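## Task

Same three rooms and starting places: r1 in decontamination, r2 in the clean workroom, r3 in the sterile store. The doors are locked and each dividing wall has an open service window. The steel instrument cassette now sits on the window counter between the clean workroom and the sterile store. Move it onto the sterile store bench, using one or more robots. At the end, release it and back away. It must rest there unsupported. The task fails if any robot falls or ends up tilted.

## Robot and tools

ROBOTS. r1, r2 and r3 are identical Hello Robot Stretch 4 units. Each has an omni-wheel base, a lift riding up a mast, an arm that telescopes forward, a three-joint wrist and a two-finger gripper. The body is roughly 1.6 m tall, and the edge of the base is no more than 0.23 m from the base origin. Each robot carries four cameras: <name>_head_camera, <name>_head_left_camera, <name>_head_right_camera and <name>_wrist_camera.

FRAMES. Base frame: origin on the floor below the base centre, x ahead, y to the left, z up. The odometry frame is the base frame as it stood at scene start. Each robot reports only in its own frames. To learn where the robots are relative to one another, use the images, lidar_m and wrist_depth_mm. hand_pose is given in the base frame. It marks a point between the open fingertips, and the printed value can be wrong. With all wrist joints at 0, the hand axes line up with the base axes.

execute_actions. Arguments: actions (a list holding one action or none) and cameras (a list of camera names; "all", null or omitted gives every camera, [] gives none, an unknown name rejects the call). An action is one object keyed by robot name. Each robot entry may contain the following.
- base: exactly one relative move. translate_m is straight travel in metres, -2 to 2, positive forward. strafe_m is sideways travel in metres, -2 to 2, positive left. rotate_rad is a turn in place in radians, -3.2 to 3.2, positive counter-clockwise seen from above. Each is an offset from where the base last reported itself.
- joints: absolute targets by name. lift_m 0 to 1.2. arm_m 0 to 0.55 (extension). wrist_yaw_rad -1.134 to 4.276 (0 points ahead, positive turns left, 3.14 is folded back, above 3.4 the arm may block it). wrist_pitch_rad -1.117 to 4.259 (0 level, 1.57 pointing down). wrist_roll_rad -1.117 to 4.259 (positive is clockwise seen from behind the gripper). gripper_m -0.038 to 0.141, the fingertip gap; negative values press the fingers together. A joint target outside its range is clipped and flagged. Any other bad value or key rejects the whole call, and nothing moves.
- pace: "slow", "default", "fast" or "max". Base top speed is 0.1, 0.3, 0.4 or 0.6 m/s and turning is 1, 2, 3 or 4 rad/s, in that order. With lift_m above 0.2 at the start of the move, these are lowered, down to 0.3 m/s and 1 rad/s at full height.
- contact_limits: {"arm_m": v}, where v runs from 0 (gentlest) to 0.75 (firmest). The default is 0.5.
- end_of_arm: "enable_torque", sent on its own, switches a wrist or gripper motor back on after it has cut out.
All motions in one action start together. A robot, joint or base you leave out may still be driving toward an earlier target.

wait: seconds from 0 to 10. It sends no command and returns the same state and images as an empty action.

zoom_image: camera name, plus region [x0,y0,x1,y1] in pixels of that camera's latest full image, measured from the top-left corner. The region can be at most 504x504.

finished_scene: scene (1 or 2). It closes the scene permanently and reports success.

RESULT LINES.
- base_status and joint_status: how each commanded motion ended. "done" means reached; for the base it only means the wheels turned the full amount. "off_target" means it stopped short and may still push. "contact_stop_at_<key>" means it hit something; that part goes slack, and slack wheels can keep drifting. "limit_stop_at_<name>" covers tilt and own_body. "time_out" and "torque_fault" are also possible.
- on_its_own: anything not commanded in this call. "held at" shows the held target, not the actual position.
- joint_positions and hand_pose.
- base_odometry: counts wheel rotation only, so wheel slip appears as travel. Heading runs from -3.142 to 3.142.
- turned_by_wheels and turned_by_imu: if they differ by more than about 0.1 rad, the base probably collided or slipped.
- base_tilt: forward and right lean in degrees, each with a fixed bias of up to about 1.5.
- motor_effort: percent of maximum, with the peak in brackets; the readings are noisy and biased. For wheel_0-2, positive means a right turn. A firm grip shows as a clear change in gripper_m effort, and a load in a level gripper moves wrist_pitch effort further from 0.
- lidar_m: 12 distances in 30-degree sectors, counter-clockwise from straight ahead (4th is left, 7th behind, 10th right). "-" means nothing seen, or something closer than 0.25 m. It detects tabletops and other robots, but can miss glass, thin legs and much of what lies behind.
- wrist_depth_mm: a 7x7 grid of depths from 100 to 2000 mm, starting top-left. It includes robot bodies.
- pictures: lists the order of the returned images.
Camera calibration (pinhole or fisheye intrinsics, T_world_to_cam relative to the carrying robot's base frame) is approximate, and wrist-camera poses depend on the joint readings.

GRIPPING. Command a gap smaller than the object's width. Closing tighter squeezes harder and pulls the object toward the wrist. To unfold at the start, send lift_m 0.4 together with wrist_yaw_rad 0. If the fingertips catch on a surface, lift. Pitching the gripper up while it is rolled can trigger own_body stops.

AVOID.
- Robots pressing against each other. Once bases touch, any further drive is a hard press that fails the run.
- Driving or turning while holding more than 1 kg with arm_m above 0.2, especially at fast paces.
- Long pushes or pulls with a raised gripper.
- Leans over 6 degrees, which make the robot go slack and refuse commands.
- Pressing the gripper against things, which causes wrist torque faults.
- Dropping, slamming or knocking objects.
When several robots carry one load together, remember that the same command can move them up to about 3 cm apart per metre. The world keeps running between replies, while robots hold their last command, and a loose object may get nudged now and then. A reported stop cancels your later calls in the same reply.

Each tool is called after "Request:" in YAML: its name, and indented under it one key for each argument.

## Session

Request:
execute_actions:
  actions: []
  cameras: ["r1_head_left_camera","r1_wrist_camera","r2_head_left_camera","r2_wrist_camera","r3_head_left_camera","r3_wrist_camera"]

Scene clock: 0.00 s.
r1.base_odometry: x=+0.000 y=+0.000 heading=+0.000 (m, m, rad; r1's odometry frame)
r1.turned_by_wheels: +0.000 (rad since the last result)
r1.turned_by_imu: +0.000 (rad since the last result)
r1.base_tilt: forward=-0.1 right=+0.7 (deg)
r1.lidar_m: 0.77 1.06 1.07 1.08 0.92 0.90 1.10 1.67 1.66 1.96 3.40 0.68
r1.base_status: not commanded
r1.joint_positions: lift_m=+0.130 arm_m=-0.001 wrist_yaw_rad=+3.076 wrist_pitch_rad=+0.011 wrist_roll_rad=-0.007 gripper_m=+0.057
r1.joint_status: not commanded
r1.motor_effort: lift_m=+21 arm_m=-1 wrist_yaw_rad=-1 wrist_pitch_rad=-7 wrist_roll_rad=-1 gripper_m=-3 wheel_0=+1 wheel_1=+0 wheel_2=-1 (%)
r1.hand_pose: x=-0.1124 y=+0.1062 z=+0.3054 quat_wxyz=(+0.033, -0.006, -0.003, +0.999) (m; r1's base frame)
r1.wrist_depth_mm: 134 215 1430 1182 1008 854 778 / 110 137 1430 1182 1008 878 788 / 112 137 1366 1182 1008 866 788 / 128 158 1397 1205 1025 866 788 / 1499 1756 1430 1205 1025 866 788 / 1205 1255 208 1138 202 878 788 / 854 768 831 151 788 778 759
r2.base_odometry: x=+0.000 y=+0.000 heading=+0.000 (m, m, rad; r2's odometry frame)
r2.turned_by_wheels: +0.000 (rad since the last result)
r2.turned_by_imu: +0.000 (rad since the last result)
r2.base_tilt: forward=+0.0 right=+1.0 (deg)
r2.lidar_m: 0.96 1.01 1.69 2.30 2.39 1.59 1.57 1.74 2.36 2.46 1.72 1.04
r2.base_status: not commanded
r2.joint_positions: lift_m=+0.269 arm_m=-0.001 wrist_yaw_rad=+3.233 wrist_pitch_rad=-0.009 wrist_roll_rad=-0.014 gripper_m=+0.057
r2.joint_status: not commanded
r2.motor_effort: lift_m=+19 arm_m=+0 wrist_yaw_rad=-1 wrist_pitch_rad=-8 wrist_roll_rad=+2 gripper_m=-6 wheel_0=+0 wheel_1=+0 wheel_2=+0 (%)
r2.hand_pose: x=-0.1254 y=+0.0607 z=+0.4502 quat_wxyz=(-0.046, +0.005, -0.007, +0.999) (m; r2's base frame)
r2.wrist_depth_mm: - - 135 - - 1661 1661 / - - 130 - - 1708 1661 / - 105 135 236 1756 1708 1661 / 148 140 140 1756 1708 1708 1661 / 195 1863 1808 1808 1661 1708 1618 / 196 1366 198 1336 197 1464 1499 / 196 245 1008 - 1078 946 1008
r3.base_odometry: x=+0.000 y=+0.000 heading=+0.000 (m, m, rad; r3's odometry frame)
r3.turned_by_wheels: +0.000 (rad since the last result)
r3.turned_by_imu: +0.000 (rad since the last result)
r3.base_tilt: forward=+0.0 right=-1.2 (deg)
r3.lidar_m: 0.82 1.09 1.24 1.22 0.88 1.21 2.29 1.60 1.49 1.19 0.82 0.77
r3.base_status: not commanded
r3.joint_positions: lift_m=+0.214 arm_m=+0.000 wrist_yaw_rad=+3.118 wrist_pitch_rad=+0.020 wrist_roll_rad=-0.002 gripper_m=+0.057
r3.joint_status: not commanded
r3.motor_effort: lift_m=+20 arm_m=+0 wrist_yaw_rad=+2 wrist_pitch_rad=-7 wrist_roll_rad=+0 gripper_m=-2 wheel_0=+0 wheel_1=-1 wheel_2=+0 (%)
r3.hand_pose: x=-0.1154 y=+0.0941 z=+0.3861 quat_wxyz=(+0.012, -0.010, -0.001, +1.000) (m; r3's base frame)
r3.wrist_depth_mm: - 143 - - - - - / - 114 147 - - - 1537 / - 121 158 - - - - / 146 146 - - - - - / 224 1808 - - - - - / 222 1281 1078 1160 1042 1205 1182 / 226 878 878 - 904 831 842
pictures: r1_head_left_camera, r1_wrist_camera, r2_head_left_camera, r2_wrist_camera, r3_head_left_camera, r3_wrist_camera
camera_calibration (this result's frames):
r1_wrist_camera: T_world_to_cam=[[0.0941143, 0.995538, -0.00683665, -0.103834], [0.00106022, -0.00696736, -0.999975, 0.366024], [-0.995561, 0.0941047, -0.00171121, 0.104681], [0, 0, 0, 1]] pos_world=[0.113601, 0.0960699, 0.365484]
r2_wrist_camera: T_world_to_cam=[[-0.158426, 0.987293, 0.0124046, -0.0704818], [0.030693, 0.0174816, -0.999376, 0.497217], [-0.986894, -0.157946, -0.0330725, 0.131897], [0, 0, 0, 1]] pos_world=[0.103741, 0.0817267, 0.502143]
r3_wrist_camera: T_world_to_cam=[[-0.0174117, 0.999414, -0.02946, -0.0770608], [0.0523122, -0.0285135, -0.998224, 0.443973], [-0.998479, -0.0189219, -0.0517851, 0.136985], [0, 0, 0, 1]] pos_world=[0.11221, 0.0922669, 0.448008]
Images, in order (width x height): r1_head_left_camera 420x672, r1_wrist_camera 616x392, r2_head_left_camera 420x672, r2_wrist_camera 616x392, r3_head_left_camera 420x672, r3_wrist_camera 616x392.

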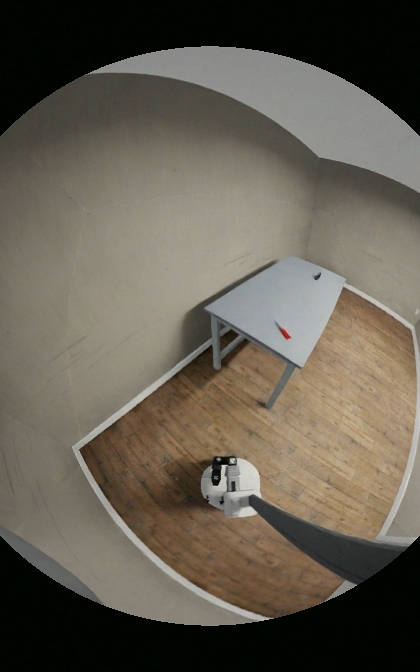

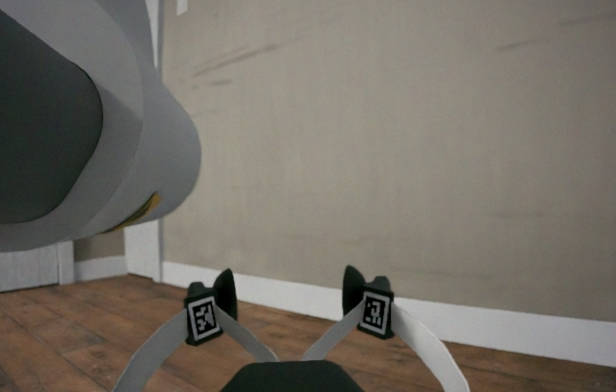

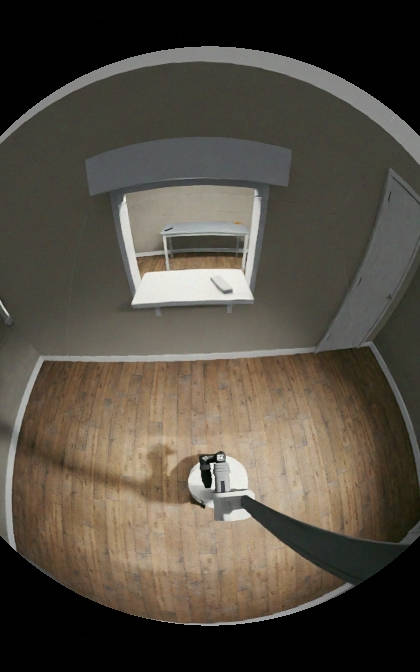

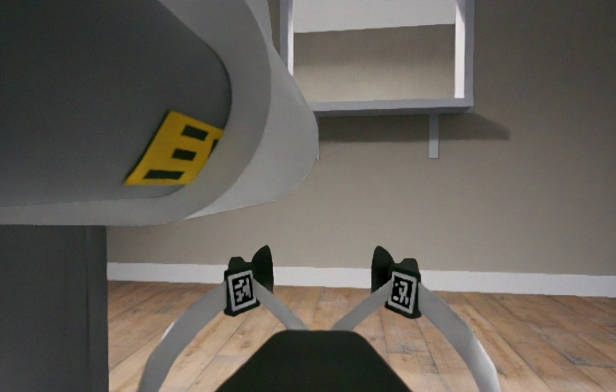

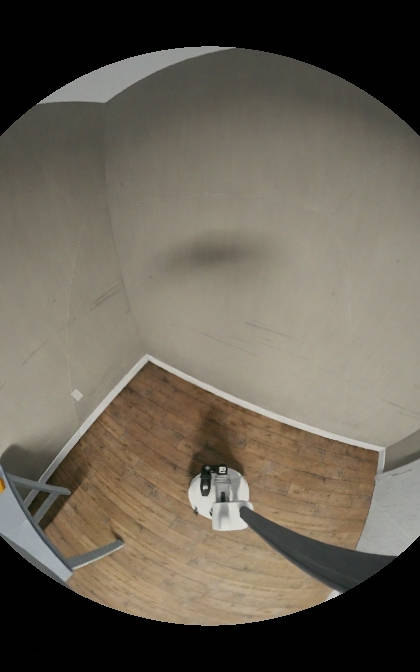

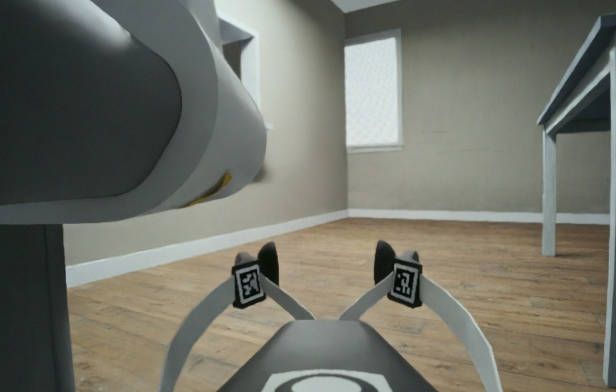

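Request:
execute_actions:
  actions:
    - {"r3":{"base":{"translate_m":-1.7},"joints":{"lift_m":1.12,"wrist_yaw_rad":0,"gripper_m":0.14},"pace":"max"}}
  cameras: []

Request:
execute_actions:
  actions:
    - {"r3":{"base":{"rotate_rad":-2.1},"joints":{"wrist_pitch_rad":1.57},"pace":"fast"}}
  cameras: ["r3_head_camera","r3_head_right_camera"]

Scene clock: 13.13 s.
r1.base_odometry: x=+0.000 y=+0.000 heading=+0.000 (m, m, rad; r1's odometry frame)
r1.turned_by_wheels: +0.000 (rad since the last result)
r1.turned_by_imu: +0.000 (rad since the last result)
r1.base_tilt: forward=+0.1 right=+0.6 (deg)
r1.lidar_m: 0.79 1.06 1.07 1.06 0.91 0.90 1.09 1.65 1.67 1.92 3.42 0.68
r1.base_status: not commanded
r1.joint_positions: lift_m=+0.130 arm_m=-0.001 wrist_yaw_rad=+3.076 wrist_pitch_rad=+0.011 wrist_roll_rad=-0.007 gripper_m=+0.057
r1.joint_status: not commanded
r1.motor_effort: lift_m=+21(21) arm_m=-1(1) wrist_yaw_rad=+0(0) wrist_pitch_rad=-6(6) wrist_roll_rad=+1(1) gripper_m=-4(4) wheel_0=+0(1) wheel_1=+0(0) wheel_2=-1(1) (%)
r1.hand_pose: x=-0.1124 y=+0.1062 z=+0.3054 quat_wxyz=(+0.033, -0.006, -0.003, +0.999) (m; r1's base frame)
r1.wrist_depth_mm: 133 216 1430 1182 991 866 778 / 110 137 1430 1160 1008 878 778 / 112 137 1336 1160 1008 878 788 / 128 158 1366 1182 1008 878 798 / 1537 1708 1430 1205 1025 866 778 / 1205 1255 209 1118 202 878 778 / 854 768 820 151 798 788 759
r2.base_odometry: x=+0.000 y=+0.000 heading=+0.000 (m, m, rad; r2's odometry frame)
r2.turned_by_wheels: +0.000 (rad since the last result)
r2.turned_by_imu: -0.002 (rad since the last result)
r2.base_tilt: forward=+0.1 right=+0.9 (deg)
r2.lidar_m: 0.98 1.03 1.66 2.30 2.38 1.62 1.57 1.74 2.35 2.46 1.70 1.04
r2.base_status: not commanded
r2.joint_positions: lift_m=+0.269 arm_m=-0.001 wrist_yaw_rad=+3.233 wrist_pitch_rad=-0.009 wrist_roll_rad=-0.014 gripper_m=+0.057
r2.joint_status: not commanded
r2.motor_effort: lift_m=+19(19) arm_m=+0(0) wrist_yaw_rad=-1(1) wrist_pitch_rad=-6(9) wrist_roll_rad=+0(3) gripper_m=-5(4) wheel_0=+0(0) wheel_1=+0(0) wheel_2=+0(0) (%)
r2.hand_pose: x=-0.1254 y=+0.0607 z=+0.4502 quat_wxyz=(-0.046, +0.005, -0.007, +0.999) (m; r2's base frame)
r2.wrist_depth_mm: - - 135 - - 1618 1661 / - - 130 - - 1661 1661 / - 105 135 236 1756 1661 1661 / 148 141 140 1756 1756 1708 1618 / 195 1863 1863 1808 1708 1708 1661 / 196 1366 198 1336 198 1430 1499 / 195 246 1025 - 1118 960 1025
r3.base_odometry: x=-1.700 y=+0.001 heading=+0.000 (m, m, rad; r3's odometry frame)
r3.turned_by_wheels: +0.000 (rad since the last result)
r3.turned_by_imu: +0.000 (rad since the last result)
r3.base_tilt: forward=+0.1 right=-1.1 (deg)
r3.lidar_m: 2.35 1.14 1.09 1.14 2.55 2.38 1.05 0.58 0.56 0.72 1.01 2.27
r3.base_status: done
r3.joint_positions: lift_m=+1.120 arm_m=+0.000 wrist_yaw_rad=+0.000 wrist_pitch_rad=+0.020 wrist_roll_rad=-0.002 gripper_m=+0.140
r3.joint_status: all done
r3.motor_effort: lift_m=+22(26) arm_m=+0(0) wrist_yaw_rad=+1(4) wrist_pitch_rad=-7(7) wrist_roll_rad=+0(1) gripper_m=+0(3) wheel_0=-3(10) wheel_1=-2(10) wheel_2=-1(15) (%)
r3.hand_pose: x=+0.4593 y=-0.0874 z=+1.2923 quat_wxyz=(+1.000, -0.001, +0.010, +0.000) (m; r3's base frame)
r3.wrist_depth_mm: 1863 - - - - 1808 1708 / 1808 - - - - 1808 1661 / 1808 - - - - 1863 1618 / 1808 - - - - 1921 1708 / 1863 - - - - 1808 1708 / 1863 - - - - 1863 1708 / 1808 - - - - 1863 1756
pictures: none
No camera images: the call's "cameras" was empty. Leave "cameras" out to get every camera's image.

Scene clock: 16.10 s.
r1.base_odometry: x=+0.000 y=+0.000 heading=+0.000 (m, m, rad; r1's odometry frame)
r1.turned_by_wheels: +0.000 (rad since the last result)
r1.turned_by_imu: +0.000 (rad since the last result)
r1.base_tilt: forward=+0.1 right=+0.6 (deg)
r1.lidar_m: 0.78 1.07 1.06 1.06 0.91 0.91 1.09 1.66 1.67 1.95 3.40 0.69
r1.base_status: not commanded
r1.joint_positions: lift_m=+0.130 arm_m=-0.001 wrist_yaw_rad=+3.076 wrist_pitch_rad=+0.011 wrist_roll_rad=-0.007 gripper_m=+0.057
r1.joint_status: not commanded
r1.motor_effort: lift_m=+21(21) arm_m=-1(1) wrist_yaw_rad=+0(1) wrist_pitch_rad=-6(6) wrist_roll_rad=-1(2) gripper_m=-2(4) wheel_0=+0(0) wheel_1=+0(0) wheel_2=-1(1) (%)
r1.hand_pose: x=-0.1124 y=+0.1062 z=+0.3054 quat_wxyz=(+0.033, -0.006, -0.003, +0.999) (m; r1's base frame)
r1.wrist_depth_mm: 134 216 1430 1182 991 866 778 / 110 137 1464 1182 1008 866 778 / 112 137 1366 1182 1025 878 778 / 128 158 1397 1205 1025 878 778 / 1499 1756 1430 1182 1008 878 788 / 1229 1255 209 1138 202 891 778 / 842 759 831 152 809 778 750
r2.base_odometry: x=+0.000 y=+0.000 heading=+0.000 (m, m, rad; r2's odometry frame)
r2.turned_by_wheels: +0.000 (rad since the last result)
r2.turned_by_imu: -0.001 (rad since the last result)
r2.base_tilt: forward=+0.0 right=+1.0 (deg)
r2.lidar_m: 0.97 1.05 1.67 2.30 2.37 1.59 1.55 1.74 2.35 2.43 1.72 1.03
r2.base_status: not commanded
r2.joint_positions: lift_m=+0.269 arm_m=-0.001 wrist_yaw_rad=+3.233 wrist_pitch_rad=-0.009 wrist_roll_rad=-0.014 gripper_m=+0.057
r2.joint_status: not commanded
r2.motor_effort: lift_m=+19(19) arm_m=+0(0) wrist_yaw_rad=-1(0) wrist_pitch_rad=-6(7) wrist_roll_rad=+0(1) gripper_m=-5(5) wheel_0=+0(0) wheel_1=+0(0) wheel_2=+0(0) (%)
r2.hand_pose: x=-0.1254 y=+0.0607 z=+0.4502 quat_wxyz=(-0.046, +0.005, -0.007, +0.999) (m; r2's base frame)
r2.wrist_depth_mm: - - 135 - - 1661 1576 / - - 130 - - 1661 1661 / - 105 135 236 1756 1708 1618 / 148 141 140 1756 1756 1708 1618 / 195 1863 1808 1708 1661 1661 1661 / 195 1366 197 1366 197 1430 1464 / 196 245 1025 - 1098 960 1025
r3.base_odometry: x=-1.700 y=+0.001 heading=-2.100 (m, m, rad; r3's odometry frame)
r3.turned_by_wheels: -2.099 (rad since the last result)
r3.turned_by_imu: -2.097 (rad since the last result)
r3.base_tilt: forward=+0.0 right=-1.0 (deg)
r3.lidar_m: 0.52 0.58 0.98 2.29 2.34 1.19 1.08 1.19 2.59 2.42 0.88 0.58
r3.base_status: done
r3.joint_positions: lift_m=+1.120 arm_m=+0.000 wrist_yaw_rad=+0.000 wrist_pitch_rad=+1.570 wrist_roll_rad=-0.002 gripper_m=+0.140
r3.joint_status: all done
r3.motor_effort: lift_m=+22(22) arm_m=+0(0) wrist_yaw_rad=+0(1) wrist_pitch_rad=-1(7) wrist_roll_rad=+0(0) gripper_m=-1(1) wheel_0=+4(5) wheel_1=+2(7) wheel_2=+2(7) (%)
r3.hand_pose: x=+0.1712 y=-0.0874 z=+1.0096 quat_wxyz=(+0.707, -0.001, +0.707, +0.001) (m; r3's base frame)
r3.wrist_depth_mm: 1008 1078 1118 1118 1160 1205 1182 / 1281 1255 1281 1229 1229 1205 1182 / 1281 1281 1255 1229 1229 1229 1205 / 1308 1308 1255 1229 1229 1205 1182 / 1308 1308 1060 1060 1229 1205 1229 / 1308 1308 1281 831 1255 1229 1229 / 1336 1308 1281 - 1255 1229 1229
pictures: r3_head_camera, r3_head_right_camera
Images, in order (width x height): r3_head_camera 420x560, r3_head_right_camera 420x672.

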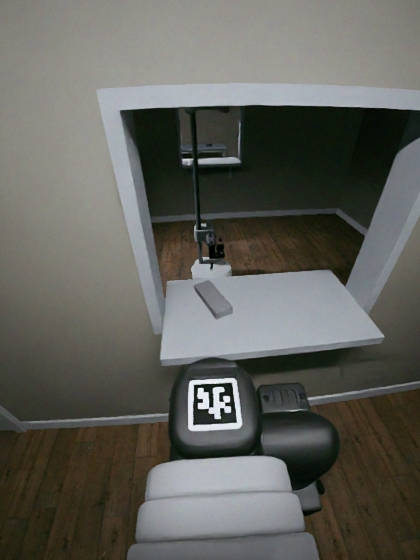

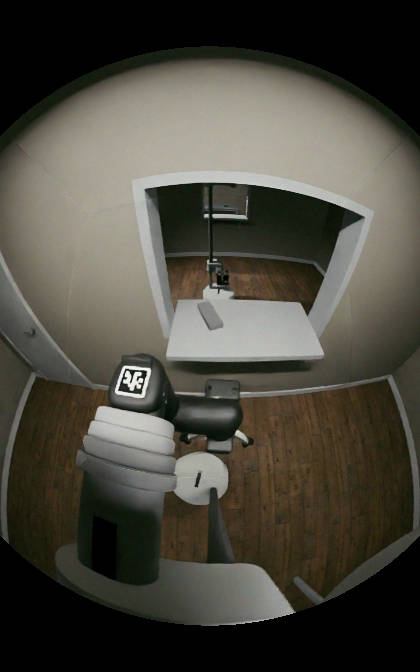

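Request:
execute_actions:
  actions:
    - {"r3":{"base":{"translate_m":0.16},"joints":{"arm_m":0.5,"wrist_roll_rad":-0.5},"pace":"fast"}}
  cameras: ["r3_head_camera","r3_wrist_camera"]

Scene clock: 23.63 s.
r1.base_odometry: x=+0.000 y=+0.000 heading=+0.000 (m, m, rad; r1's odometry frame)
r1.turned_by_wheels: +0.000 (rad since the last result)
r1.turned_by_imu: +0.000 (rad since the last result)
r1.base_tilt: forward=+0.1 right=+0.6 (deg)
r1.lidar_m: 0.80 1.08 1.06 1.07 0.91 0.90 1.08 1.67 1.68 1.96 3.40 0.68
r1.base_status: not commanded
r1.joint_positions: lift_m=+0.130 arm_m=-0.001 wrist_yaw_rad=+3.076 wrist_pitch_rad=+0.011 wrist_roll_rad=-0.007 gripper_m=+0.057
r1.joint_status: not commanded
r1.motor_effort: lift_m=+21(21) arm_m=-1(1) wrist_yaw_rad=+0(1) wrist_pitch_rad=-6(6) wrist_roll_rad=+1(2) gripper_m=-4(5) wheel_0=+0(1) wheel_1=+0(1) wheel_2=-1(1) (%)
r1.hand_pose: x=-0.1124 y=+0.1062 z=+0.3054 quat_wxyz=(+0.033, -0.006, -0.003, +0.999) (m; r1's base frame)
r1.wrist_depth_mm: 134 216 1430 1182 1008 866 778 / 110 137 1430 1160 1008 878 778 / 112 137 1366 1205 1025 878 798 / 128 158 1366 1205 1025 866 778 / 1576 1756 1464 1182 1025 878 788 / 1229 1281 208 1138 202 891 778 / 842 768 820 152 798 768 768
r2.base_odometry: x=+0.000 y=+0.000 heading=+0.000 (m, m, rad; r2's odometry frame)
r2.turned_by_wheels: +0.000 (rad since the last result)
r2.turned_by_imu: -0.002 (rad since the last result)
r2.base_tilt: forward=+0.0 right=+0.9 (deg)
r2.lidar_m: 0.96 1.04 1.67 2.30 2.39 1.59 1.58 1.74 2.34 2.46 1.70 1.03
r2.base_status: not commanded
r2.joint_positions: lift_m=+0.269 arm_m=-0.001 wrist_yaw_rad=+3.233 wrist_pitch_rad=-0.009 wrist_roll_rad=-0.014 gripper_m=+0.057
r2.joint_status: not commanded
r2.motor_effort: lift_m=+19(19) arm_m=+0(0) wrist_yaw_rad=-1(1) wrist_pitch_rad=-10(7) wrist_roll_rad=+1(0) gripper_m=-4(5) wheel_0=+0(0) wheel_1=+0(0) wheel_2=+0(0) (%)
r2.hand_pose: x=-0.1254 y=+0.0607 z=+0.4502 quat_wxyz=(-0.046, +0.005, -0.007, +0.999) (m; r2's base frame)
r2.wrist_depth_mm: - - 135 - - 1661 1576 / - - 130 - - 1661 1618 / - 105 135 236 1708 1661 1618 / 148 140 140 1756 1756 1661 1661 / 196 1921 1808 1808 1708 1661 1661 / 196 1336 198 1336 197 1464 1499 / 196 245 1025 - 1078 960 1025
r3.base_odometry: x=-1.781 y=-0.138 heading=-2.099 (m, m, rad; r3's odometry frame)
r3.turned_by_wheels: +0.001 (rad since the last result)
r3.turned_by_imu: -0.002 (rad since the last result)
r3.base_tilt: forward=+0.1 right=-1.0 (deg)
r3.lidar_m: 0.36 0.39 0.75 1.81 2.35 1.35 1.29 1.32 2.57 2.42 0.62 0.43
r3.base_status: done
r3.joint_positions: lift_m=+1.120 arm_m=+0.499 wrist_yaw_rad=+0.000 wrist_pitch_rad=+1.570 wrist_roll_rad=-0.500 gripper_m=+0.140
r3.joint_status: all done
r3.motor_effort: lift_m=+22(22) arm_m=+6(8) wrist_yaw_rad=+0(1) wrist_pitch_rad=+0(1) wrist_roll_rad=-1(10) gripper_m=+1(0) wheel_0=+3(14) wheel_1=+2(7) wheel_2=+1(12) (%)
r3.hand_pose: x=+0.6702 y=-0.0874 z=+1.0096 quat_wxyz=(+0.685, -0.175, +0.685, +0.175) (m; r3's base frame)
r3.wrist_depth_mm: 1281 1255 373 1229 1229 1205 1205 / 345 379 373 368 368 1229 1205 / 309 379 377 342 368 366 1205 / 340 382 377 345 370 366 362 / 389 384 345 343 370 366 364 / 389 387 382 345 373 368 366 / 394 389 384 - 375 370 368
pictures: r3_head_camera, r3_wrist_camera
camera_calibration (this result's frames):
r3_wrist_camera: T_world_to_cam=[[0.451617, -0.891281, -0.0407387, -0.331847], [-0.890963, -0.45293, 0.0322427, 0.574833], [-0.0471891, 0.0217354, -0.998649, 1.2722], [0, 0, 0, 1]] pos_world=[0.722057, -0.0630617, 1.23843]
Images, in order (width x height): r3_head_camera 420x560, r3_wrist_camera 616x392.

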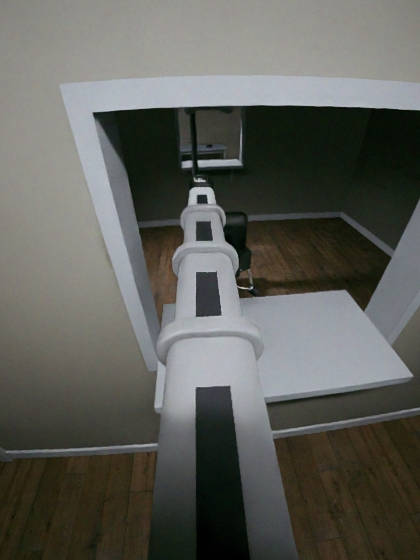

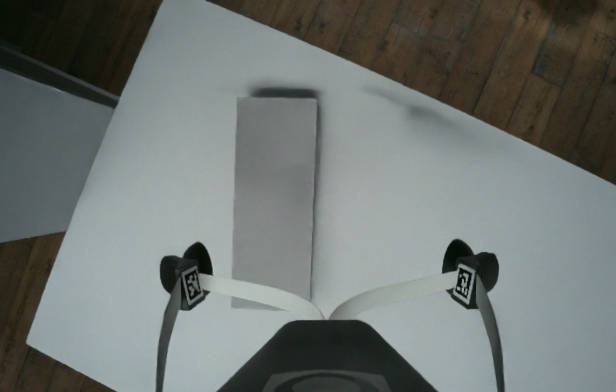

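Request:
execute_actions:
  actions:
    - {"r3":{"base":{"strafe_m":0.05},"joints":{"arm_m":0.485,"lift_m":1.06,"wrist_roll_rad":-0.47}}}
  cameras: []

Request:
execute_actions:
  actions:
    - {"r3":{"joints":{"lift_m":0.997}}}
  cameras: ["r3_wrist_camera","r3_head_camera"]

Request:
execute_actions:
  actions:
    - {"r3":{"joints":{"gripper_m":0.02}}}
  cameras: []

Request:
execute_actions:
  actions:
    - {"r3":{"base":{"translate_m":-0.85},"joints":{"lift_m":1.05}}}
  cameras: []

Request:
execute_actions:
  actions:
    - {"r3":{"base":{"rotate_rad":-3.05},"joints":{"lift_m":0.97,"wrist_roll_rad":0}}}
  cameras: ["r3_wrist_camera","r3_head_camera"]

Scene clock: 36.07 s.
r1.base_odometry: x=+0.000 y=+0.000 heading=+0.000 (m, m, rad; r1's odometry frame)
r1.turned_by_wheels: +0.000 (rad since the last result)
r1.turned_by_imu: +0.000 (rad since the last result)
r1.base_tilt: forward=+0.0 right=+0.6 (deg)
r1.lidar_m: 0.78 1.08 1.06 1.06 0.90 0.91 1.08 1.67 1.67 1.96 3.42 0.67
r1.base_status: not commanded
r1.joint_positions: lift_m=+0.130 arm_m=-0.001 wrist_yaw_rad=+3.076 wrist_pitch_rad=+0.011 wrist_roll_rad=-0.007 gripper_m=+0.057
r1.joint_status: not commanded
r1.motor_effort: lift_m=+21(21) arm_m=-1(0) wrist_yaw_rad=-1(1) wrist_pitch_rad=-6(6) wrist_roll_rad=-1(1) gripper_m=-2(2) wheel_0=+1(1) wheel_1=+0(0) wheel_2=-1(1) (%)
r1.hand_pose: x=-0.1124 y=+0.1062 z=+0.3054 quat_wxyz=(+0.033, -0.006, -0.003, +0.999) (m; r1's base frame)
r1.wrist_depth_mm: 134 216 1430 1182 1008 866 788 / 110 137 1464 1205 1008 866 768 / 112 137 1397 1182 1008 878 778 / 128 158 1397 1160 1008 878 788 / 1537 1756 1430 1205 1008 891 788 / 1229 1281 208 1138 202 878 788 / 866 759 809 151 798 778 759
r2.base_odometry: x=+0.000 y=+0.000 heading=+0.000 (m, m, rad; r2's odometry frame)
r2.turned_by_wheels: +0.000 (rad since the last result)
r2.turned_by_imu: -0.001 (rad since the last result)
r2.base_tilt: forward=+0.0 right=+0.9 (deg)
r2.lidar_m: 0.99 1.01 1.67 2.29 2.39 1.60 1.55 1.75 2.36 2.47 1.70 1.02
r2.base_status: not commanded
r2.joint_positions: lift_m=+0.269 arm_m=-0.001 wrist_yaw_rad=+3.233 wrist_pitch_rad=-0.009 wrist_roll_rad=-0.014 gripper_m=+0.057
r2.joint_status: not commanded
r2.motor_effort: lift_m=+19(19) arm_m=+0(0) wrist_yaw_rad=-1(1) wrist_pitch_rad=-7(6) wrist_roll_rad=+1(0) gripper_m=-5(5) wheel_0=+0(0) wheel_1=+0(0) wheel_2=+0(0) (%)
r2.hand_pose: x=-0.1254 y=+0.0607 z=+0.4502 quat_wxyz=(-0.046, +0.005, -0.007, +0.999) (m; r2's base frame)
r2.wrist_depth_mm: - - 135 - - 1618 1576 / - - 129 - - 1661 1618 / - 105 135 235 1756 1661 1618 / 148 140 140 1756 1708 1661 1618 / 195 1863 1863 1756 1756 1661 1661 / 196 1366 198 1336 196 1464 1464 / 196 245 1025 - 1078 960 1008
r3.base_odometry: x=-1.738 y=-0.163 heading=-2.099 (m, m, rad; r3's odometry frame)
r3.turned_by_wheels: +0.000 (rad since the last result)
r3.turned_by_imu: -0.002 (rad since the last result)
r3.base_tilt: forward=+0.1 right=-1.1 (deg)
r3.lidar_m: 0.38 0.41 0.72 1.80 2.32 1.36 1.28 1.34 2.66 2.46 0.60 0.39
r3.base_status: done
r3.joint_positions: lift_m=+1.060 arm_m=+0.486 wrist_yaw_rad=+0.000 wrist_pitch_rad=+1.570 wrist_roll_rad=-0.471 gripper_m=+0.140
r3.joint_status: all done
r3.motor_effort: lift_m=+16(21) arm_m=-6(6) wrist_yaw_rad=+0(0) wrist_pitch_rad=-1(1) wrist_roll_rad=+2(3) gripper_m=+0(2) wheel_0=-3(9) wheel_1=+2(10) wheel_2=+1(1) (%)
r3.hand_pose: x=+0.6572 y=-0.0874 z=+0.9501 quat_wxyz=(+0.688, -0.165, +0.687, +0.165) (m; r3's base frame)
r3.wrist_depth_mm: 1255 1182 312 310 1160 1138 1138 / 267 960 315 310 309 306 1138 / 242 319 315 281 307 306 304 / 264 320 319 282 307 307 306 / 294 324 320 283 312 307 307 / 1255 324 320 283 312 309 309 / 330 325 324 - 315 312 309
pictures: none
No camera images: the call's "cameras" was empty. Leave "cameras" out to get every camera's image.

Scene clock: 37.27 s.
r1.base_odometry: x=+0.000 y=+0.000 heading=+0.000 (m, m, rad; r1's odometry frame)
r1.turned_by_wheels: +0.000 (rad since the last result)
r1.turned_by_imu: +0.000 (rad since the last result)
r1.base_tilt: forward=+0.1 right=+0.6 (deg)
r1.lidar_m: 0.78 1.07 1.07 1.08 0.91 0.90 1.08 1.66 1.66 1.96 3.41 0.68
r1.base_status: not commanded
r1.joint_positions: lift_m=+0.130 arm_m=-0.001 wrist_yaw_rad=+3.076 wrist_pitch_rad=+0.011 wrist_roll_rad=-0.007 gripper_m=+0.057
r1.joint_status: not commanded
r1.motor_effort: lift_m=+21(21) arm_m=-1(1) wrist_yaw_rad=+0(1) wrist_pitch_rad=-5(7) wrist_roll_rad=-1(1) gripper_m=-3(3) wheel_0=+1(1) wheel_1=+0(0) wheel_2=-1(1) (%)
r1.hand_pose: x=-0.1124 y=+0.1062 z=+0.3054 quat_wxyz=(+0.033, -0.006, -0.003, +0.999) (m; r1's base frame)
r1.wrist_depth_mm: 133 215 1430 1182 991 866 798 / 110 137 1430 1182 991 866 788 / 112 137 1308 1160 1025 878 778 / 128 158 1397 1182 1025 866 798 / 1537 1708 1397 1182 1008 866 788 / 1255 1255 208 1138 202 891 768 / 866 768 820 151 798 778 759
r2.base_odometry: x=+0.000 y=+0.000 heading=+0.000 (m, m, rad; r2's odometry frame)
r2.turned_by_wheels: +0.000 (rad since the last result)
r2.turned_by_imu: +0.000 (rad since the last result)
r2.base_tilt: forward=+0.1 right=+0.9 (deg)
r2.lidar_m: 0.98 1.05 1.66 2.27 2.38 1.59 1.54 1.74 2.34 2.45 1.71 1.02
r2.base_status: not commanded
r2.joint_positions: lift_m=+0.269 arm_m=-0.001 wrist_yaw_rad=+3.233 wrist_pitch_rad=-0.009 wrist_roll_rad=-0.014 gripper_m=+0.057
r2.joint_status: not commanded
r2.motor_effort: lift_m=+19(19) arm_m=+0(0) wrist_yaw_rad=-1(0) wrist_pitch_rad=-6(8) wrist_roll_rad=+0(1) gripper_m=-5(4) wheel_0=+0(0) wheel_1=-1(0) wheel_2=+0(0) (%)
r2.hand_pose: x=-0.1254 y=+0.0607 z=+0.4502 quat_wxyz=(-0.046, +0.005, -0.007, +0.999) (m; r2's base frame)
r2.wrist_depth_mm: - - 135 - - 1661 1618 / - - 130 - - 1661 1618 / - 105 135 236 1708 1708 1576 / 148 141 140 1756 1756 1708 1661 / 196 1863 1863 1808 1708 1661 1661 / 195 1366 198 1366 197 1464 1499 / 196 245 1025 - 1098 946 1025
r3.base_odometry: x=-1.738 y=-0.163 heading=-2.099 (m, m, rad; r3's odometry frame)
r3.turned_by_wheels: +0.000 (rad since the last result)
r3.turned_by_imu: +0.000 (rad since the last result)
r3.base_tilt: forward=+0.0 right=-1.1 (deg)
r3.lidar_m: 0.38 0.43 0.74 1.82 2.27 1.33 1.27 1.36 2.65 2.47 0.62 0.43
r3.base_status: not commanded
r3.joint_positions: lift_m=+0.997 arm_m=+0.486 wrist_yaw_rad=+0.000 wrist_pitch_rad=+1.570 wrist_roll_rad=-0.471 gripper_m=+0.140
r3.joint_status: all done
r3.motor_effort: lift_m=+16(18) arm_m=-6(6) wrist_yaw_rad=+0(2) wrist_pitch_rad=+0(0) wrist_roll_rad=+2(2) gripper_m=+0(2) wheel_0=-3(3) wheel_1=+2(2) wheel_2=+0(0) (%)
r3.hand_pose: x=+0.6572 y=-0.0874 z=+0.8871 quat_wxyz=(+0.688, -0.165, +0.687, +0.165) (m; r3's base frame)
r3.wrist_depth_mm: 1138 253 250 247 244 1078 1078 / 265 254 251 217 245 243 242 / 242 254 253 217 246 244 242 / 257 256 253 219 248 246 244 / 260 257 254 220 248 245 245 / 262 258 256 220 219 247 245 / 263 260 258 - 250 249 248
pictures: r3_head_camera, r3_wrist_camera
camera_calibration (this result's frames):
r3_wrist_camera: T_world_to_cam=[[0.42535, -0.904107, -0.0408394, -0.314736], [-0.903823, -0.42668, 0.0323896, 0.577815], [-0.046709, 0.0231347, -0.998641, 1.14905], [0, 0, 0, 1]] pos_world=[0.709786, -0.0645954, 1.11592]
Images, in order (width x height): r3_head_camera 420x560, r3_wrist_camera 616x392.

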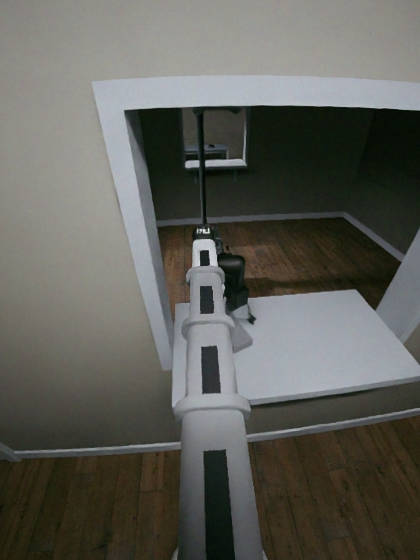

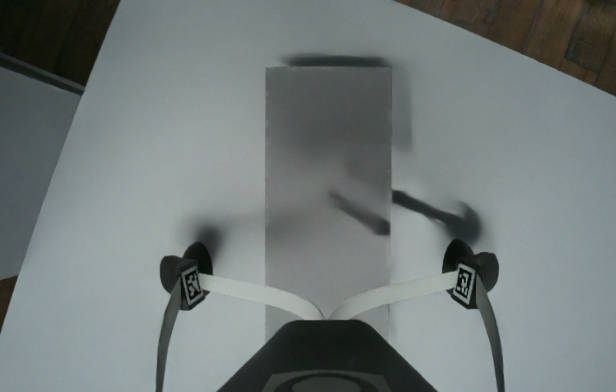

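Scene clock: 39.43 s.
r1.base_odometry: x=+0.000 y=+0.000 heading=+0.000 (m, m, rad; r1's odometry frame)
r1.turned_by_wheels: +0.000 (rad since the last result)
r1.turned_by_imu: +0.000 (rad since the last result)
r1.base_tilt: forward=+0.1 right=+0.6 (deg)
r1.lidar_m: 0.78 1.06 1.07 1.06 0.90 0.91 1.11 1.67 1.66 1.96 3.43 0.68
r1.base_status: not commanded
r1.joint_positions: lift_m=+0.130 arm_m=-0.001 wrist_yaw_rad=+3.076 wrist_pitch_rad=+0.011 wrist_roll_rad=-0.007 gripper_m=+0.057
r1.joint_status: not commanded
r1.motor_effort: lift_m=+21(21) arm_m=-1(1) wrist_yaw_rad=+0(1) wrist_pitch_rad=-6(7) wrist_roll_rad=-1(0) gripper_m=-4(3) wheel_0=+1(0) wheel_1=+0(0) wheel_2=-1(1) (%)
r1.hand_pose: x=-0.1124 y=+0.1062 z=+0.3054 quat_wxyz=(+0.033, -0.006, -0.003, +0.999) (m; r1's base frame)
r1.wrist_depth_mm: 133 216 1397 1182 1008 866 788 / 110 137 1464 1182 1008 866 778 / 112 137 1366 1160 1025 878 788 / 128 158 1366 1182 1008 878 788 / 1537 1708 1430 1205 1008 878 788 / 1229 1255 208 1138 202 878 788 / 866 768 820 152 788 788 750
r2.base_odometry: x=+0.000 y=+0.000 heading=+0.000 (m, m, rad; r2's odometry frame)
r2.turned_by_wheels: +0.000 (rad since the last result)
r2.turned_by_imu: -0.001 (rad since the last result)
r2.base_tilt: forward=+0.0 right=+0.9 (deg)
r2.lidar_m: 0.99 1.04 1.67 2.29 2.38 1.59 1.54 1.74 2.36 2.46 1.72 1.02
r2.base_status: not commanded
r2.joint_positions: lift_m=+0.269 arm_m=-0.001 wrist_yaw_rad=+3.233 wrist_pitch_rad=-0.009 wrist_roll_rad=-0.014 gripper_m=+0.057
r2.joint_status: not commanded
r2.motor_effort: lift_m=+19(19) arm_m=+0(0) wrist_yaw_rad=-1(1) wrist_pitch_rad=-7(7) wrist_roll_rad=+1(0) gripper_m=-5(5) wheel_0=+0(0) wheel_1=+0(0) wheel_2=+0(0) (%)
r2.hand_pose: x=-0.1254 y=+0.0607 z=+0.4502 quat_wxyz=(-0.046, +0.005, -0.007, +0.999) (m; r2's base frame)
r2.wrist_depth_mm: - - 135 - - 1708 1618 / - - 130 - - 1661 1618 / - 105 135 236 1708 1661 1708 / 148 141 140 1756 1756 1661 1618 / 195 1863 1921 1756 1756 1661 1618 / 196 1366 197 1397 198 1499 1499 / 196 245 1042 - 1118 976 1025
r3.base_odometry: x=-1.738 y=-0.163 heading=-2.099 (m, m, rad; r3's odometry frame)
r3.turned_by_wheels: +0.000 (rad since the last result)
r3.turned_by_imu: -0.001 (rad since the last result)
r3.base_tilt: forward=+0.0 right=-1.2 (deg)
r3.lidar_m: 0.38 0.42 0.76 1.79 2.30 1.34 1.26 1.32 2.64 2.47 0.57 0.39
r3.base_status: not commanded
r3.joint_positions: lift_m=+0.997 arm_m=+0.486 wrist_yaw_rad=+0.000 wrist_pitch_rad=+1.570 wrist_roll_rad=-0.470 gripper_m=+0.020
r3.joint_status: all done
r3.motor_effort: lift_m=+17(17) arm_m=-6(6) wrist_yaw_rad=+1(0) wrist_pitch_rad=+0(1) wrist_roll_rad=+1(2) gripper_m=-22(20) wheel_0=-2(3) wheel_1=+2(2) wheel_2=+0(0) (%)
r3.hand_pose: x=+0.6572 y=-0.0874 z=+0.8870 quat_wxyz=(+0.688, -0.165, +0.687, +0.165) (m; r3's base frame)
r3.wrist_depth_mm: 1138 251 249 247 244 1078 1060 / 257 253 250 206 243 243 239 / 243 254 252 206 244 244 241 / 256 256 253 206 246 245 243 / 259 257 255 206 204 246 244 / 263 257 204 207 204 178 244 / 263 260 257 - 251 248 246
pictures: none
No camera images: the call's "cameras" was empty. Leave "cameras" out to get every camera's image.

Scene clock: 43.73 s.
r1.base_odometry: x=+0.000 y=+0.000 heading=+0.000 (m, m, rad; r1's odometry frame)
r1.turned_by_wheels: +0.000 (rad since the last result)
r1.turned_by_imu: +0.000 (rad since the last result)
r1.base_tilt: forward=+0.0 right=+0.5 (deg)
r1.lidar_m: 0.80 1.07 1.07 1.08 0.91 0.92 1.09 1.67 1.66 1.94 3.42 0.69
r1.base_status: not commanded
r1.joint_positions: lift_m=+0.130 arm_m=-0.001 wrist_yaw_rad=+3.076 wrist_pitch_rad=+0.011 wrist_roll_rad=-0.007 gripper_m=+0.057
r1.joint_status: not commanded
r1.motor_effort: lift_m=+21(21) arm_m=-1(1) wrist_yaw_rad=+0(0) wrist_pitch_rad=-6(7) wrist_roll_rad=-1(0) gripper_m=+0(2) wheel_0=+1(1) wheel_1=+0(0) wheel_2=-1(1) (%)
r1.hand_pose: x=-0.1124 y=+0.1062 z=+0.3054 quat_wxyz=(+0.033, -0.006, -0.003, +0.999) (m; r1's base frame)
r1.wrist_depth_mm: 133 215 1464 1182 991 866 778 / 110 137 1430 1182 1008 866 788 / 112 137 1308 1182 991 878 798 / 128 158 1397 1182 1008 878 788 / 1576 1756 1464 1182 1008 866 798 / 1229 1229 208 1118 202 878 788 / 854 759 820 152 788 788 759
r2.base_odometry: x=+0.000 y=+0.000 heading=+0.000 (m, m, rad; r2's odometry frame)
r2.turned_by_wheels: +0.000 (rad since the last result)
r2.turned_by_imu: -0.001 (rad since the last result)
r2.base_tilt: forward=+0.0 right=+1.0 (deg)
r2.lidar_m: 0.98 1.01 1.66 2.30 2.38 1.61 1.57 1.74 2.34 2.45 1.70 1.04
r2.base_status: not commanded
r2.joint_positions: lift_m=+0.269 arm_m=-0.001 wrist_yaw_rad=+3.233 wrist_pitch_rad=-0.009 wrist_roll_rad=-0.014 gripper_m=+0.057
r2.joint_status: not commanded
r2.motor_effort: lift_m=+19(19) arm_m=+0(0) wrist_yaw_rad=-1(1) wrist_pitch_rad=-9(8) wrist_roll_rad=+0(1) gripper_m=-4(4) wheel_0=+0(0) wheel_1=+0(0) wheel_2=+0(0) (%)
r2.hand_pose: x=-0.1254 y=+0.0607 z=+0.4502 quat_wxyz=(-0.046, +0.005, -0.007, +0.999) (m; r2's base frame)
r2.wrist_depth_mm: - - 135 - - 1661 1618 / - - 130 - - 1661 1618 / - 105 135 235 1756 1661 1618 / 148 141 140 1756 1756 1661 1618 / 195 1921 1863 1756 1708 1708 1661 / 195 1366 198 1366 197 1499 1464 / 196 244 1025 - 1098 976 1025
r3.base_odometry: x=-1.309 y=+0.571 heading=-2.100 (m, m, rad; r3's odometry frame)
r3.turned_by_wheels: -0.001 (rad since the last result)
r3.turned_by_imu: +0.000 (rad since the last result)
r3.base_tilt: forward=+0.1 right=-1.1 (deg)
r3.lidar_m: 0.57 1.42 1.85 2.20 0.64 0.43 0.40 0.49 0.62 2.52 2.11 1.31
r3.base_status: done
r3.joint_positions: lift_m=+1.050 arm_m=+0.486 wrist_yaw_rad=+0.000 wrist_pitch_rad=+1.570 wrist_roll_rad=-0.470 gripper_m=+0.020
r3.joint_status: all done
r3.motor_effort: lift_m=+25(27) arm_m=-6(6) wrist_yaw_rad=+1(1) wrist_pitch_rad=-1(1) wrist_roll_rad=+1(2) gripper_m=-22(21) wheel_0=-3(7) wheel_1=-4(6) wheel_2=+0(11) (%)
r3.hand_pose: x=+0.6571 y=-0.0874 z=+0.9393 quat_wxyz=(+0.688, -0.165, +0.687, +0.165) (m; r3's base frame)
r3.wrist_depth_mm: 1205 1182 1160 1182 1138 1160 1042 / 1205 1205 1205 206 1160 1138 1138 / 1229 1205 1182 206 1160 1138 1118 / 1229 1205 1182 206 1160 1160 1160 / 1229 1182 1205 207 205 1138 1118 / 1255 1205 204 206 206 178 1160 / 1229 1229 1008 - 1205 1182 1160
pictures: none
No camera images: the call's "cameras" was empty. Leave "cameras" out to get every camera's image.

Scene clock: 47.10 s.
r1.base_odometry: x=+0.000 y=+0.000 heading=+0.000 (m, m, rad; r1's odometry frame)
r1.turned_by_wheels: +0.000 (rad since the last result)
r1.turned_by_imu: +0.000 (rad since the last result)
r1.base_tilt: forward=-0.1 right=+0.6 (deg)
r1.lidar_m: 0.79 1.07 1.07 1.04 0.92 0.91 1.10 1.67 1.66 1.94 3.42 0.66
r1.base_status: not commanded
r1.joint_positions: lift_m=+0.130 arm_m=-0.001 wrist_yaw_rad=+3.076 wrist_pitch_rad=+0.011 wrist_roll_rad=-0.007 gripper_m=+0.057
r1.joint_status: not commanded
r1.motor_effort: lift_m=+21(21) arm_m=-1(1) wrist_yaw_rad=+1(1) wrist_pitch_rad=-7(7) wrist_roll_rad=-2(1) gripper_m=-1(2) wheel_0=+1(1) wheel_1=+0(0) wheel_2=-1(1) (%)
r1.hand_pose: x=-0.1124 y=+0.1062 z=+0.3054 quat_wxyz=(+0.033, -0.006, -0.003, +0.999) (m; r1's base frame)
r1.wrist_depth_mm: 134 216 1430 1182 991 866 788 / 110 137 1397 1182 1008 866 798 / 112 137 1366 1182 1008 866 788 / 128 158 1397 1160 1042 891 798 / 1576 1756 1430 1205 1025 878 788 / 1205 1255 208 1138 202 866 778 / 854 759 842 152 798 778 750
r2.base_odometry: x=+0.000 y=+0.000 heading=+0.000 (m, m, rad; r2's odometry frame)
r2.turned_by_wheels: +0.000 (rad since the last result)
r2.turned_by_imu: -0.001 (rad since the last result)
r2.base_tilt: forward=+0.1 right=+1.0 (deg)
r2.lidar_m: 0.98 1.03 1.67 2.30 2.38 1.59 1.56 1.74 2.33 2.45 1.71 1.06
r2.base_status: not commanded
r2.joint_positions: lift_m=+0.269 arm_m=-0.001 wrist_yaw_rad=+3.233 wrist_pitch_rad=-0.009 wrist_roll_rad=-0.014 gripper_m=+0.057
r2.joint_status: not commanded
r2.motor_effort: lift_m=+19(19) arm_m=+0(0) wrist_yaw_rad=-1(1) wrist_pitch_rad=-8(8) wrist_roll_rad=+0(1) gripper_m=-4(4) wheel_0=+0(0) wheel_1=+0(1) wheel_2=+0(0) (%)
r2.hand_pose: x=-0.1254 y=+0.0607 z=+0.4502 quat_wxyz=(-0.046, +0.005, -0.007, +0.999) (m; r2's base frame)
r2.wrist_depth_mm: - - 135 - - 1661 1618 / - - 130 - - 1618 1618 / - 105 135 236 1661 1661 1618 / 148 140 140 1808 1708 1708 1661 / 195 1808 1808 1808 1756 1708 1661 / 195 1397 198 1336 197 1464 1464 / 196 245 1025 - 1078 960 1042
r3.base_odometry: x=-1.309 y=+0.571 heading=+1.134 (m, m, rad; r3's odometry frame)
r3.turned_by_wheels: -3.049 (rad since the last result)
r3.turned_by_imu: -3.046 (rad since the last result)
r3.base_tilt: forward=+0.1 right=-1.2 (deg)
r3.lidar_m: 0.41 0.44 0.67 2.50 1.92 1.27 1.26 1.46 2.10 2.22 0.59 0.45
r3.base_status: done
r3.joint_positions: lift_m=+0.970 arm_m=+0.486 wrist_yaw_rad=+0.000 wrist_pitch_rad=+1.570 wrist_roll_rad=-0.001 gripper_m=+0.020
r3.joint_status: all done
r3.motor_effort: lift_m=+18(24) arm_m=-6(6) wrist_yaw_rad=+0(1) wrist_pitch_rad=+1(0) wrist_roll_rad=+2(10) gripper_m=-23(21) wheel_0=+1(12) wheel_1=+3(9) wheel_2=+2(7) (%)
r3.hand_pose: x=+0.6571 y=-0.0874 z=+0.8599 quat_wxyz=(+0.707, +0.000, +0.707, +0.000) (m; r3's base frame)
r3.wrist_depth_mm: 332 330 324 320 317 310 309 / 334 330 325 206 315 314 310 / 336 332 329 206 319 315 312 / 338 336 329 206 319 317 315 / 340 336 330 207 206 317 315 / 342 338 205 206 205 178 317 / 343 340 336 - 324 322 319
pictures: r3_head_camera, r3_wrist_camera
camera_calibration (this result's frames):
r3_wrist_camera: T_world_to_cam=[[-0.0302484, -0.998693, -0.0412021, -0.0243881], [-0.999055, 0.0289204, 0.0324541, 0.680977], [-0.0312201, 0.0421448, -0.998624, 1.11338], [0, 0, 0, 1]] pos_world=[0.714356, -0.0909737, 1.08875]
Images, in order (width x height): r3_head_camera 420x560, r3_wrist_camera 616x392.

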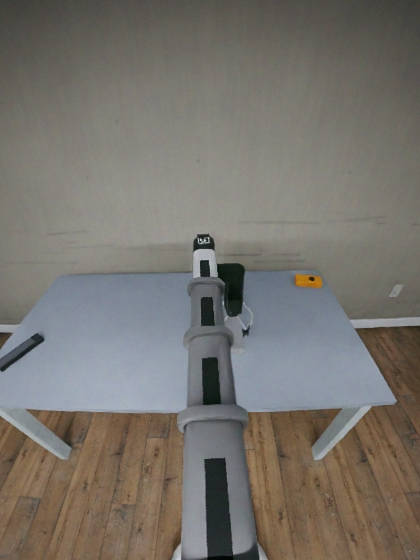

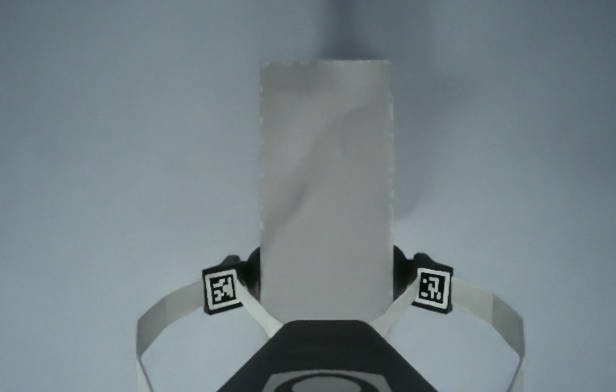

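Request:
execute_actions:
  actions:
    - {"r3":{"joints":{"lift_m":0.896}}}
  cameras: []

Request:
execute_actions:
  actions:
    - {"r3":{"joints":{"gripper_m":0.14}}}
  cameras: []

Request:
execute_actions:
  actions:
    - {"r3":{"joints":{"lift_m":1.05,"arm_m":0},"pace":"fast"}}
  cameras: []

Request:
finished_scene:
  scene: 2

Scene clock: 55.03 s.
r1.base_odometry: x=+0.000 y=+0.000 heading=+0.000 (m, m, rad; r1's odometry frame)
r1.turned_by_wheels: +0.000 (rad since the last result)
r1.turned_by_imu: +0.000 (rad since the last result)
r1.base_tilt: forward=-0.1 right=+0.5 (deg)
r1.lidar_m: 0.80 1.07 1.07 1.07 0.91 0.91 1.09 1.67 1.66 1.95 3.41 0.69
r1.base_status: not commanded
r1.joint_positions: lift_m=+0.130 arm_m=-0.001 wrist_yaw_rad=+3.076 wrist_pitch_rad=+0.011 wrist_roll_rad=-0.007 gripper_m=+0.057
r1.joint_status: not commanded
r1.motor_effort: lift_m=+21(21) arm_m=-1(1) wrist_yaw_rad=-1(0) wrist_pitch_rad=-7(6) wrist_roll_rad=+0(0) gripper_m=-1(3) wheel_0=+0(1) wheel_1=+0(0) wheel_2=-1(1) (%)
r1.hand_pose: x=-0.1124 y=+0.1062 z=+0.3054 quat_wxyz=(+0.033, -0.006, -0.003, +0.999) (m; r1's base frame)
r1.wrist_depth_mm: 133 216 1397 1160 991 878 788 / 110 137 1430 1205 991 891 788 / 112 137 1366 1182 991 878 788 / 128 158 1397 1182 1025 891 788 / 1537 1756 1464 1182 1008 878 798 / 1255 1255 209 1138 202 891 788 / 866 759 820 152 798 778 750
r2.base_odometry: x=+0.000 y=+0.000 heading=+0.000 (m, m, rad; r2's odometry frame)
r2.turned_by_wheels: +0.000 (rad since the last result)
r2.turned_by_imu: -0.001 (rad since the last result)
r2.base_tilt: forward=+0.1 right=+1.0 (deg)
r2.lidar_m: 0.97 1.03 1.67 2.29 2.39 1.60 1.57 1.75 2.35 2.45 1.72 1.05
r2.base_status: not commanded
r2.joint_positions: lift_m=+0.269 arm_m=-0.001 wrist_yaw_rad=+3.233 wrist_pitch_rad=-0.009 wrist_roll_rad=-0.014 gripper_m=+0.057
r2.joint_status: not commanded
r2.motor_effort: lift_m=+19(19) arm_m=+0(0) wrist_yaw_rad=-1(1) wrist_pitch_rad=-5(6) wrist_roll_rad=+1(1) gripper_m=-3(4) wheel_0=+0(0) wheel_1=+0(1) wheel_2=+0(0) (%)
r2.hand_pose: x=-0.1254 y=+0.0607 z=+0.4502 quat_wxyz=(-0.046, +0.005, -0.007, +0.999) (m; r2's base frame)
r2.wrist_depth_mm: - - 135 - - 1661 1618 / - - 130 - - 1708 1661 / - 105 135 236 1756 1618 1661 / 148 140 141 1756 1756 1708 1618 / 195 1921 1808 1808 1756 1708 1618 / 195 1336 198 1336 198 1464 1464 / 196 245 1042 - 1098 960 1025
r3.base_odometry: x=-1.309 y=+0.571 heading=+1.134 (m, m, rad; r3's odometry frame)
r3.turned_by_wheels: +0.000 (rad since the last result)
r3.turned_by_imu: -0.002 (rad since the last result)
r3.base_tilt: forward=+0.0 right=-1.2 (deg)
r3.lidar_m: 0.41 0.44 0.66 2.50 1.90 1.28 1.27 1.47 2.07 2.22 0.60 0.46
r3.base_status: not commanded
r3.joint_positions: lift_m=+0.896 arm_m=+0.486 wrist_yaw_rad=+0.000 wrist_pitch_rad=+1.570 wrist_roll_rad=-0.001 gripper_m=+0.020
r3.joint_status: all done
r3.motor_effort: lift_m=+17(17) arm_m=-6(6) wrist_yaw_rad=-1(1) wrist_pitch_rad=+0(0) wrist_roll_rad=+2(2) gripper_m=-22(22) wheel_0=+2(2) wheel_1=+3(3) wheel_2=+1(2) (%)
r3.hand_pose: x=+0.6571 y=-0.0874 z=+0.7859 quat_wxyz=(+0.707, +0.000, +0.707, +0.000) (m; r3's base frame)
r3.wrist_depth_mm: 256 254 250 247 245 240 238 / 258 254 251 206 245 243 240 / 259 255 254 206 246 244 242 / 262 257 254 206 247 245 242 / 263 258 254 207 205 246 245 / 263 259 204 206 205 178 246 / 264 263 258 - 251 248 247
pictures: none
No camera images: the call's "cameras" was empty. Leave "cameras" out to get every camera's image.

Scene clock: 57.20 s.
r1.base_odometry: x=+0.000 y=+0.000 heading=+0.000 (m, m, rad; r1's odometry frame)
r1.turned_by_wheels: +0.000 (rad since the last result)
r1.turned_by_imu: +0.000 (rad since the last result)
r1.base_tilt: forward=+0.0 right=+0.6 (deg)
r1.lidar_m: 0.79 1.06 1.07 1.06 0.90 0.91 1.09 1.67 1.66 1.95 3.42 0.68
r1.base_status: not commanded
r1.joint_positions: lift_m=+0.130 arm_m=-0.001 wrist_yaw_rad=+3.076 wrist_pitch_rad=+0.011 wrist_roll_rad=-0.007 gripper_m=+0.057
r1.joint_status: not commanded
r1.motor_effort: lift_m=+21(21) arm_m=-1(1) wrist_yaw_rad=-1(0) wrist_pitch_rad=-6(6) wrist_roll_rad=-1(0) gripper_m=-5(0) wheel_0=+1(1) wheel_1=+0(0) wheel_2=-1(1) (%)
r1.hand_pose: x=-0.1124 y=+0.1062 z=+0.3054 quat_wxyz=(+0.033, -0.006, -0.003, +0.999) (m; r1's base frame)
r1.wrist_depth_mm: 133 215 1430 1182 991 866 778 / 110 137 1464 1182 1008 878 788 / 112 137 1336 1182 1025 878 778 / 128 157 1336 1182 1008 878 788 / 1537 1756 1397 1160 1025 891 798 / 1255 1281 208 1138 202 878 788 / 854 759 831 152 809 778 759
r2.base_odometry: x=+0.000 y=+0.000 heading=+0.000 (m, m, rad; r2's odometry frame)
r2.turned_by_wheels: +0.000 (rad since the last result)
r2.turned_by_imu: -0.001 (rad since the last result)
r2.base_tilt: forward=+0.1 right=+1.0 (deg)
r2.lidar_m: 0.97 1.04 1.67 2.30 2.36 1.59 1.56 1.74 2.34 2.46 1.72 1.04
r2.base_status: not commanded
r2.joint_positions: lift_m=+0.269 arm_m=-0.001 wrist_yaw_rad=+3.233 wrist_pitch_rad=-0.009 wrist_roll_rad=-0.014 gripper_m=+0.057
r2.joint_status: not commanded
r2.motor_effort: lift_m=+19(19) arm_m=+0(0) wrist_yaw_rad=-1(1) wrist_pitch_rad=-8(6) wrist_roll_rad=+1(0) gripper_m=-5(5) wheel_0=+0(0) wheel_1=+0(0) wheel_2=+0(0) (%)
r2.hand_pose: x=-0.1254 y=+0.0607 z=+0.4502 quat_wxyz=(-0.046, +0.005, -0.007, +0.999) (m; r2's base frame)
r2.wrist_depth_mm: - - 135 - - 1661 1576 / - - 130 - - 1708 1618 / - 105 135 236 1708 1708 1618 / 148 141 141 1756 1708 1708 1661 / 195 1921 1808 1808 1756 1708 1661 / 196 1366 197 1336 197 1464 1499 / 196 245 1025 - 1098 976 1025
r3.base_odometry: x=-1.309 y=+0.571 heading=+1.134 (m, m, rad; r3's odometry frame)
r3.turned_by_wheels: +0.000 (rad since the last result)
r3.turned_by_imu: -0.001 (rad since the last result)
r3.base_tilt: forward=+0.0 right=-1.1 (deg)
r3.lidar_m: 0.40 0.45 0.63 2.52 1.92 1.29 1.24 1.47 2.08 2.24 0.60 0.46
r3.base_status: not commanded
r3.joint_positions: lift_m=+0.896 arm_m=+0.486 wrist_yaw_rad=+0.000 wrist_pitch_rad=+1.570 wrist_roll_rad=-0.001 gripper_m=+0.140
r3.joint_status: all done
r3.motor_effort: lift_m=+17(17) arm_m=-6(6) wrist_yaw_rad=+1(1) wrist_pitch_rad=-1(1) wrist_roll_rad=+2(2) gripper_m=+0(23) wheel_0=+2(2) wheel_1=+4(4) wheel_2=+2(2) (%)
r3.hand_pose: x=+0.6570 y=-0.0874 z=+0.7859 quat_wxyz=(+0.707, +0.000, +0.707, +0.000) (m; r3's base frame)
r3.wrist_depth_mm: 257 254 251 248 245 242 239 / 258 256 252 217 245 243 240 / 260 257 252 218 246 244 241 / 262 258 254 220 247 246 243 / 263 259 255 220 250 245 243 / 264 262 256 221 220 248 246 / 265 263 259 - 252 249 246
pictures: none
No camera images: the call's "cameras" was empty. Leave "cameras" out to get every camera's image.

Scene clock: 59.27 s.
r1.base_odometry: x=+0.000 y=+0.000 heading=+0.000 (m, m, rad; r1's odometry frame)
r1.turned_by_wheels: +0.000 (rad since the last result)
r1.turned_by_imu: +0.000 (rad since the last result)
r1.base_tilt: forward=+0.0 right=+0.6 (deg)
r1.lidar_m: 0.76 1.07 1.08 1.05 0.91 0.92 1.09 1.66 1.65 1.95 3.41 0.70
r1.base_status: not commanded
r1.joint_positions: lift_m=+0.130 arm_m=-0.001 wrist_yaw_rad=+3.076 wrist_pitch_rad=+0.011 wrist_roll_rad=-0.007 gripper_m=+0.057
r1.joint_status: not commanded
r1.motor_effort: lift_m=+21(21) arm_m=-1(1) wrist_yaw_rad=-1(0) wrist_pitch_rad=-6(6) wrist_roll_rad=-1(1) gripper_m=-6(3) wheel_0=+1(0) wheel_1=+0(1) wheel_2=-1(1) (%)
r1.hand_pose: x=-0.1124 y=+0.1062 z=+0.3054 quat_wxyz=(+0.033, -0.006, -0.003, +0.999) (m; r1's base frame)
r1.wrist_depth_mm: 133 216 1430 1182 1008 866 788 / 110 137 1430 1182 1008 878 788 / 112 137 1336 1182 1008 878 788 / 128 158 1366 1182 1025 866 788 / 1537 1708 1430 1205 1025 878 788 / 1255 1229 209 1138 202 878 778 / 866 768 820 152 788 778 750
r2.base_odometry: x=+0.000 y=+0.000 heading=+0.000 (m, m, rad; r2's odometry frame)
r2.turned_by_wheels: +0.000 (rad since the last result)
r2.turned_by_imu: -0.001 (rad since the last result)
r2.base_tilt: forward=+0.1 right=+1.0 (deg)
r2.lidar_m: 0.97 1.01 1.66 2.29 2.39 1.60 1.55 1.74 2.35 2.45 1.72 1.02
r2.base_status: not commanded
r2.joint_positions: lift_m=+0.269 arm_m=-0.001 wrist_yaw_rad=+3.233 wrist_pitch_rad=-0.009 wrist_roll_rad=-0.014 gripper_m=+0.057
r2.joint_status: not commanded
r2.motor_effort: lift_m=+19(19) arm_m=+0(0) wrist_yaw_rad=-1(1) wrist_pitch_rad=-8(8) wrist_roll_rad=+1(1) gripper_m=-5(4) wheel_0=+0(0) wheel_1=+0(1) wheel_2=+0(0) (%)
r2.hand_pose: x=-0.1254 y=+0.0607 z=+0.4502 quat_wxyz=(-0.046, +0.005, -0.007, +0.999) (m; r2's base frame)
r2.wrist_depth_mm: - - 135 - - 1661 1618 / - - 129 - - 1661 1661 / - 105 135 235 1661 1708 1661 / 148 140 140 1756 1708 1661 1708 / 196 1863 1863 1863 1756 1661 1618 / 195 1397 198 1366 198 1464 1499 / 196 245 1025 - 1078 976 1025
r3.base_odometry: x=-1.309 y=+0.571 heading=+1.134 (m, m, rad; r3's odometry frame)
r3.turned_by_wheels: +0.000 (rad since the last result)
r3.turned_by_imu: -0.001 (rad since the last result)
r3.base_tilt: forward=+0.0 right=-1.1 (deg)
r3.lidar_m: 0.42 0.43 0.67 2.51 1.89 1.29 1.24 1.48 2.08 2.23 0.58 0.41
r3.base_status: not commanded
r3.joint_positions: lift_m=+1.050 arm_m=+0.001 wrist_yaw_rad=+0.000 wrist_pitch_rad=+1.570 wrist_roll_rad=+0.000 gripper_m=+0.140
r3.joint_status: all done
r3.motor_effort: lift_m=+24(25) arm_m=-6(7) wrist_yaw_rad=+1(1) wrist_pitch_rad=-1(1) wrist_roll_rad=+0(1) gripper_m=+1(1) wheel_0=+1(1) wheel_1=+3(3) wheel_2=+2(2) (%)
r3.hand_pose: x=+0.1720 y=-0.0874 z=+0.9394 quat_wxyz=(+0.707, +0.000, +0.707, +0.000) (m; r3's base frame)
r3.wrist_depth_mm: 1182 1182 1160 1160 1138 1138 683 / 1205 1182 1182 1182 1160 1138 1098 / 1229 1229 1160 1160 1160 1138 1138 / 1205 1205 1205 1182 1182 1138 1138 / 1255 1229 976 960 1182 1138 1138 / 1229 1229 1205 831 1160 1182 1160 / 1229 1205 1205 - 1160 1160 1160
pictures: none
No camera images: the call's "cameras" was empty. Leave "cameras" out to get every camera's image.

The scene is finished: the task was done.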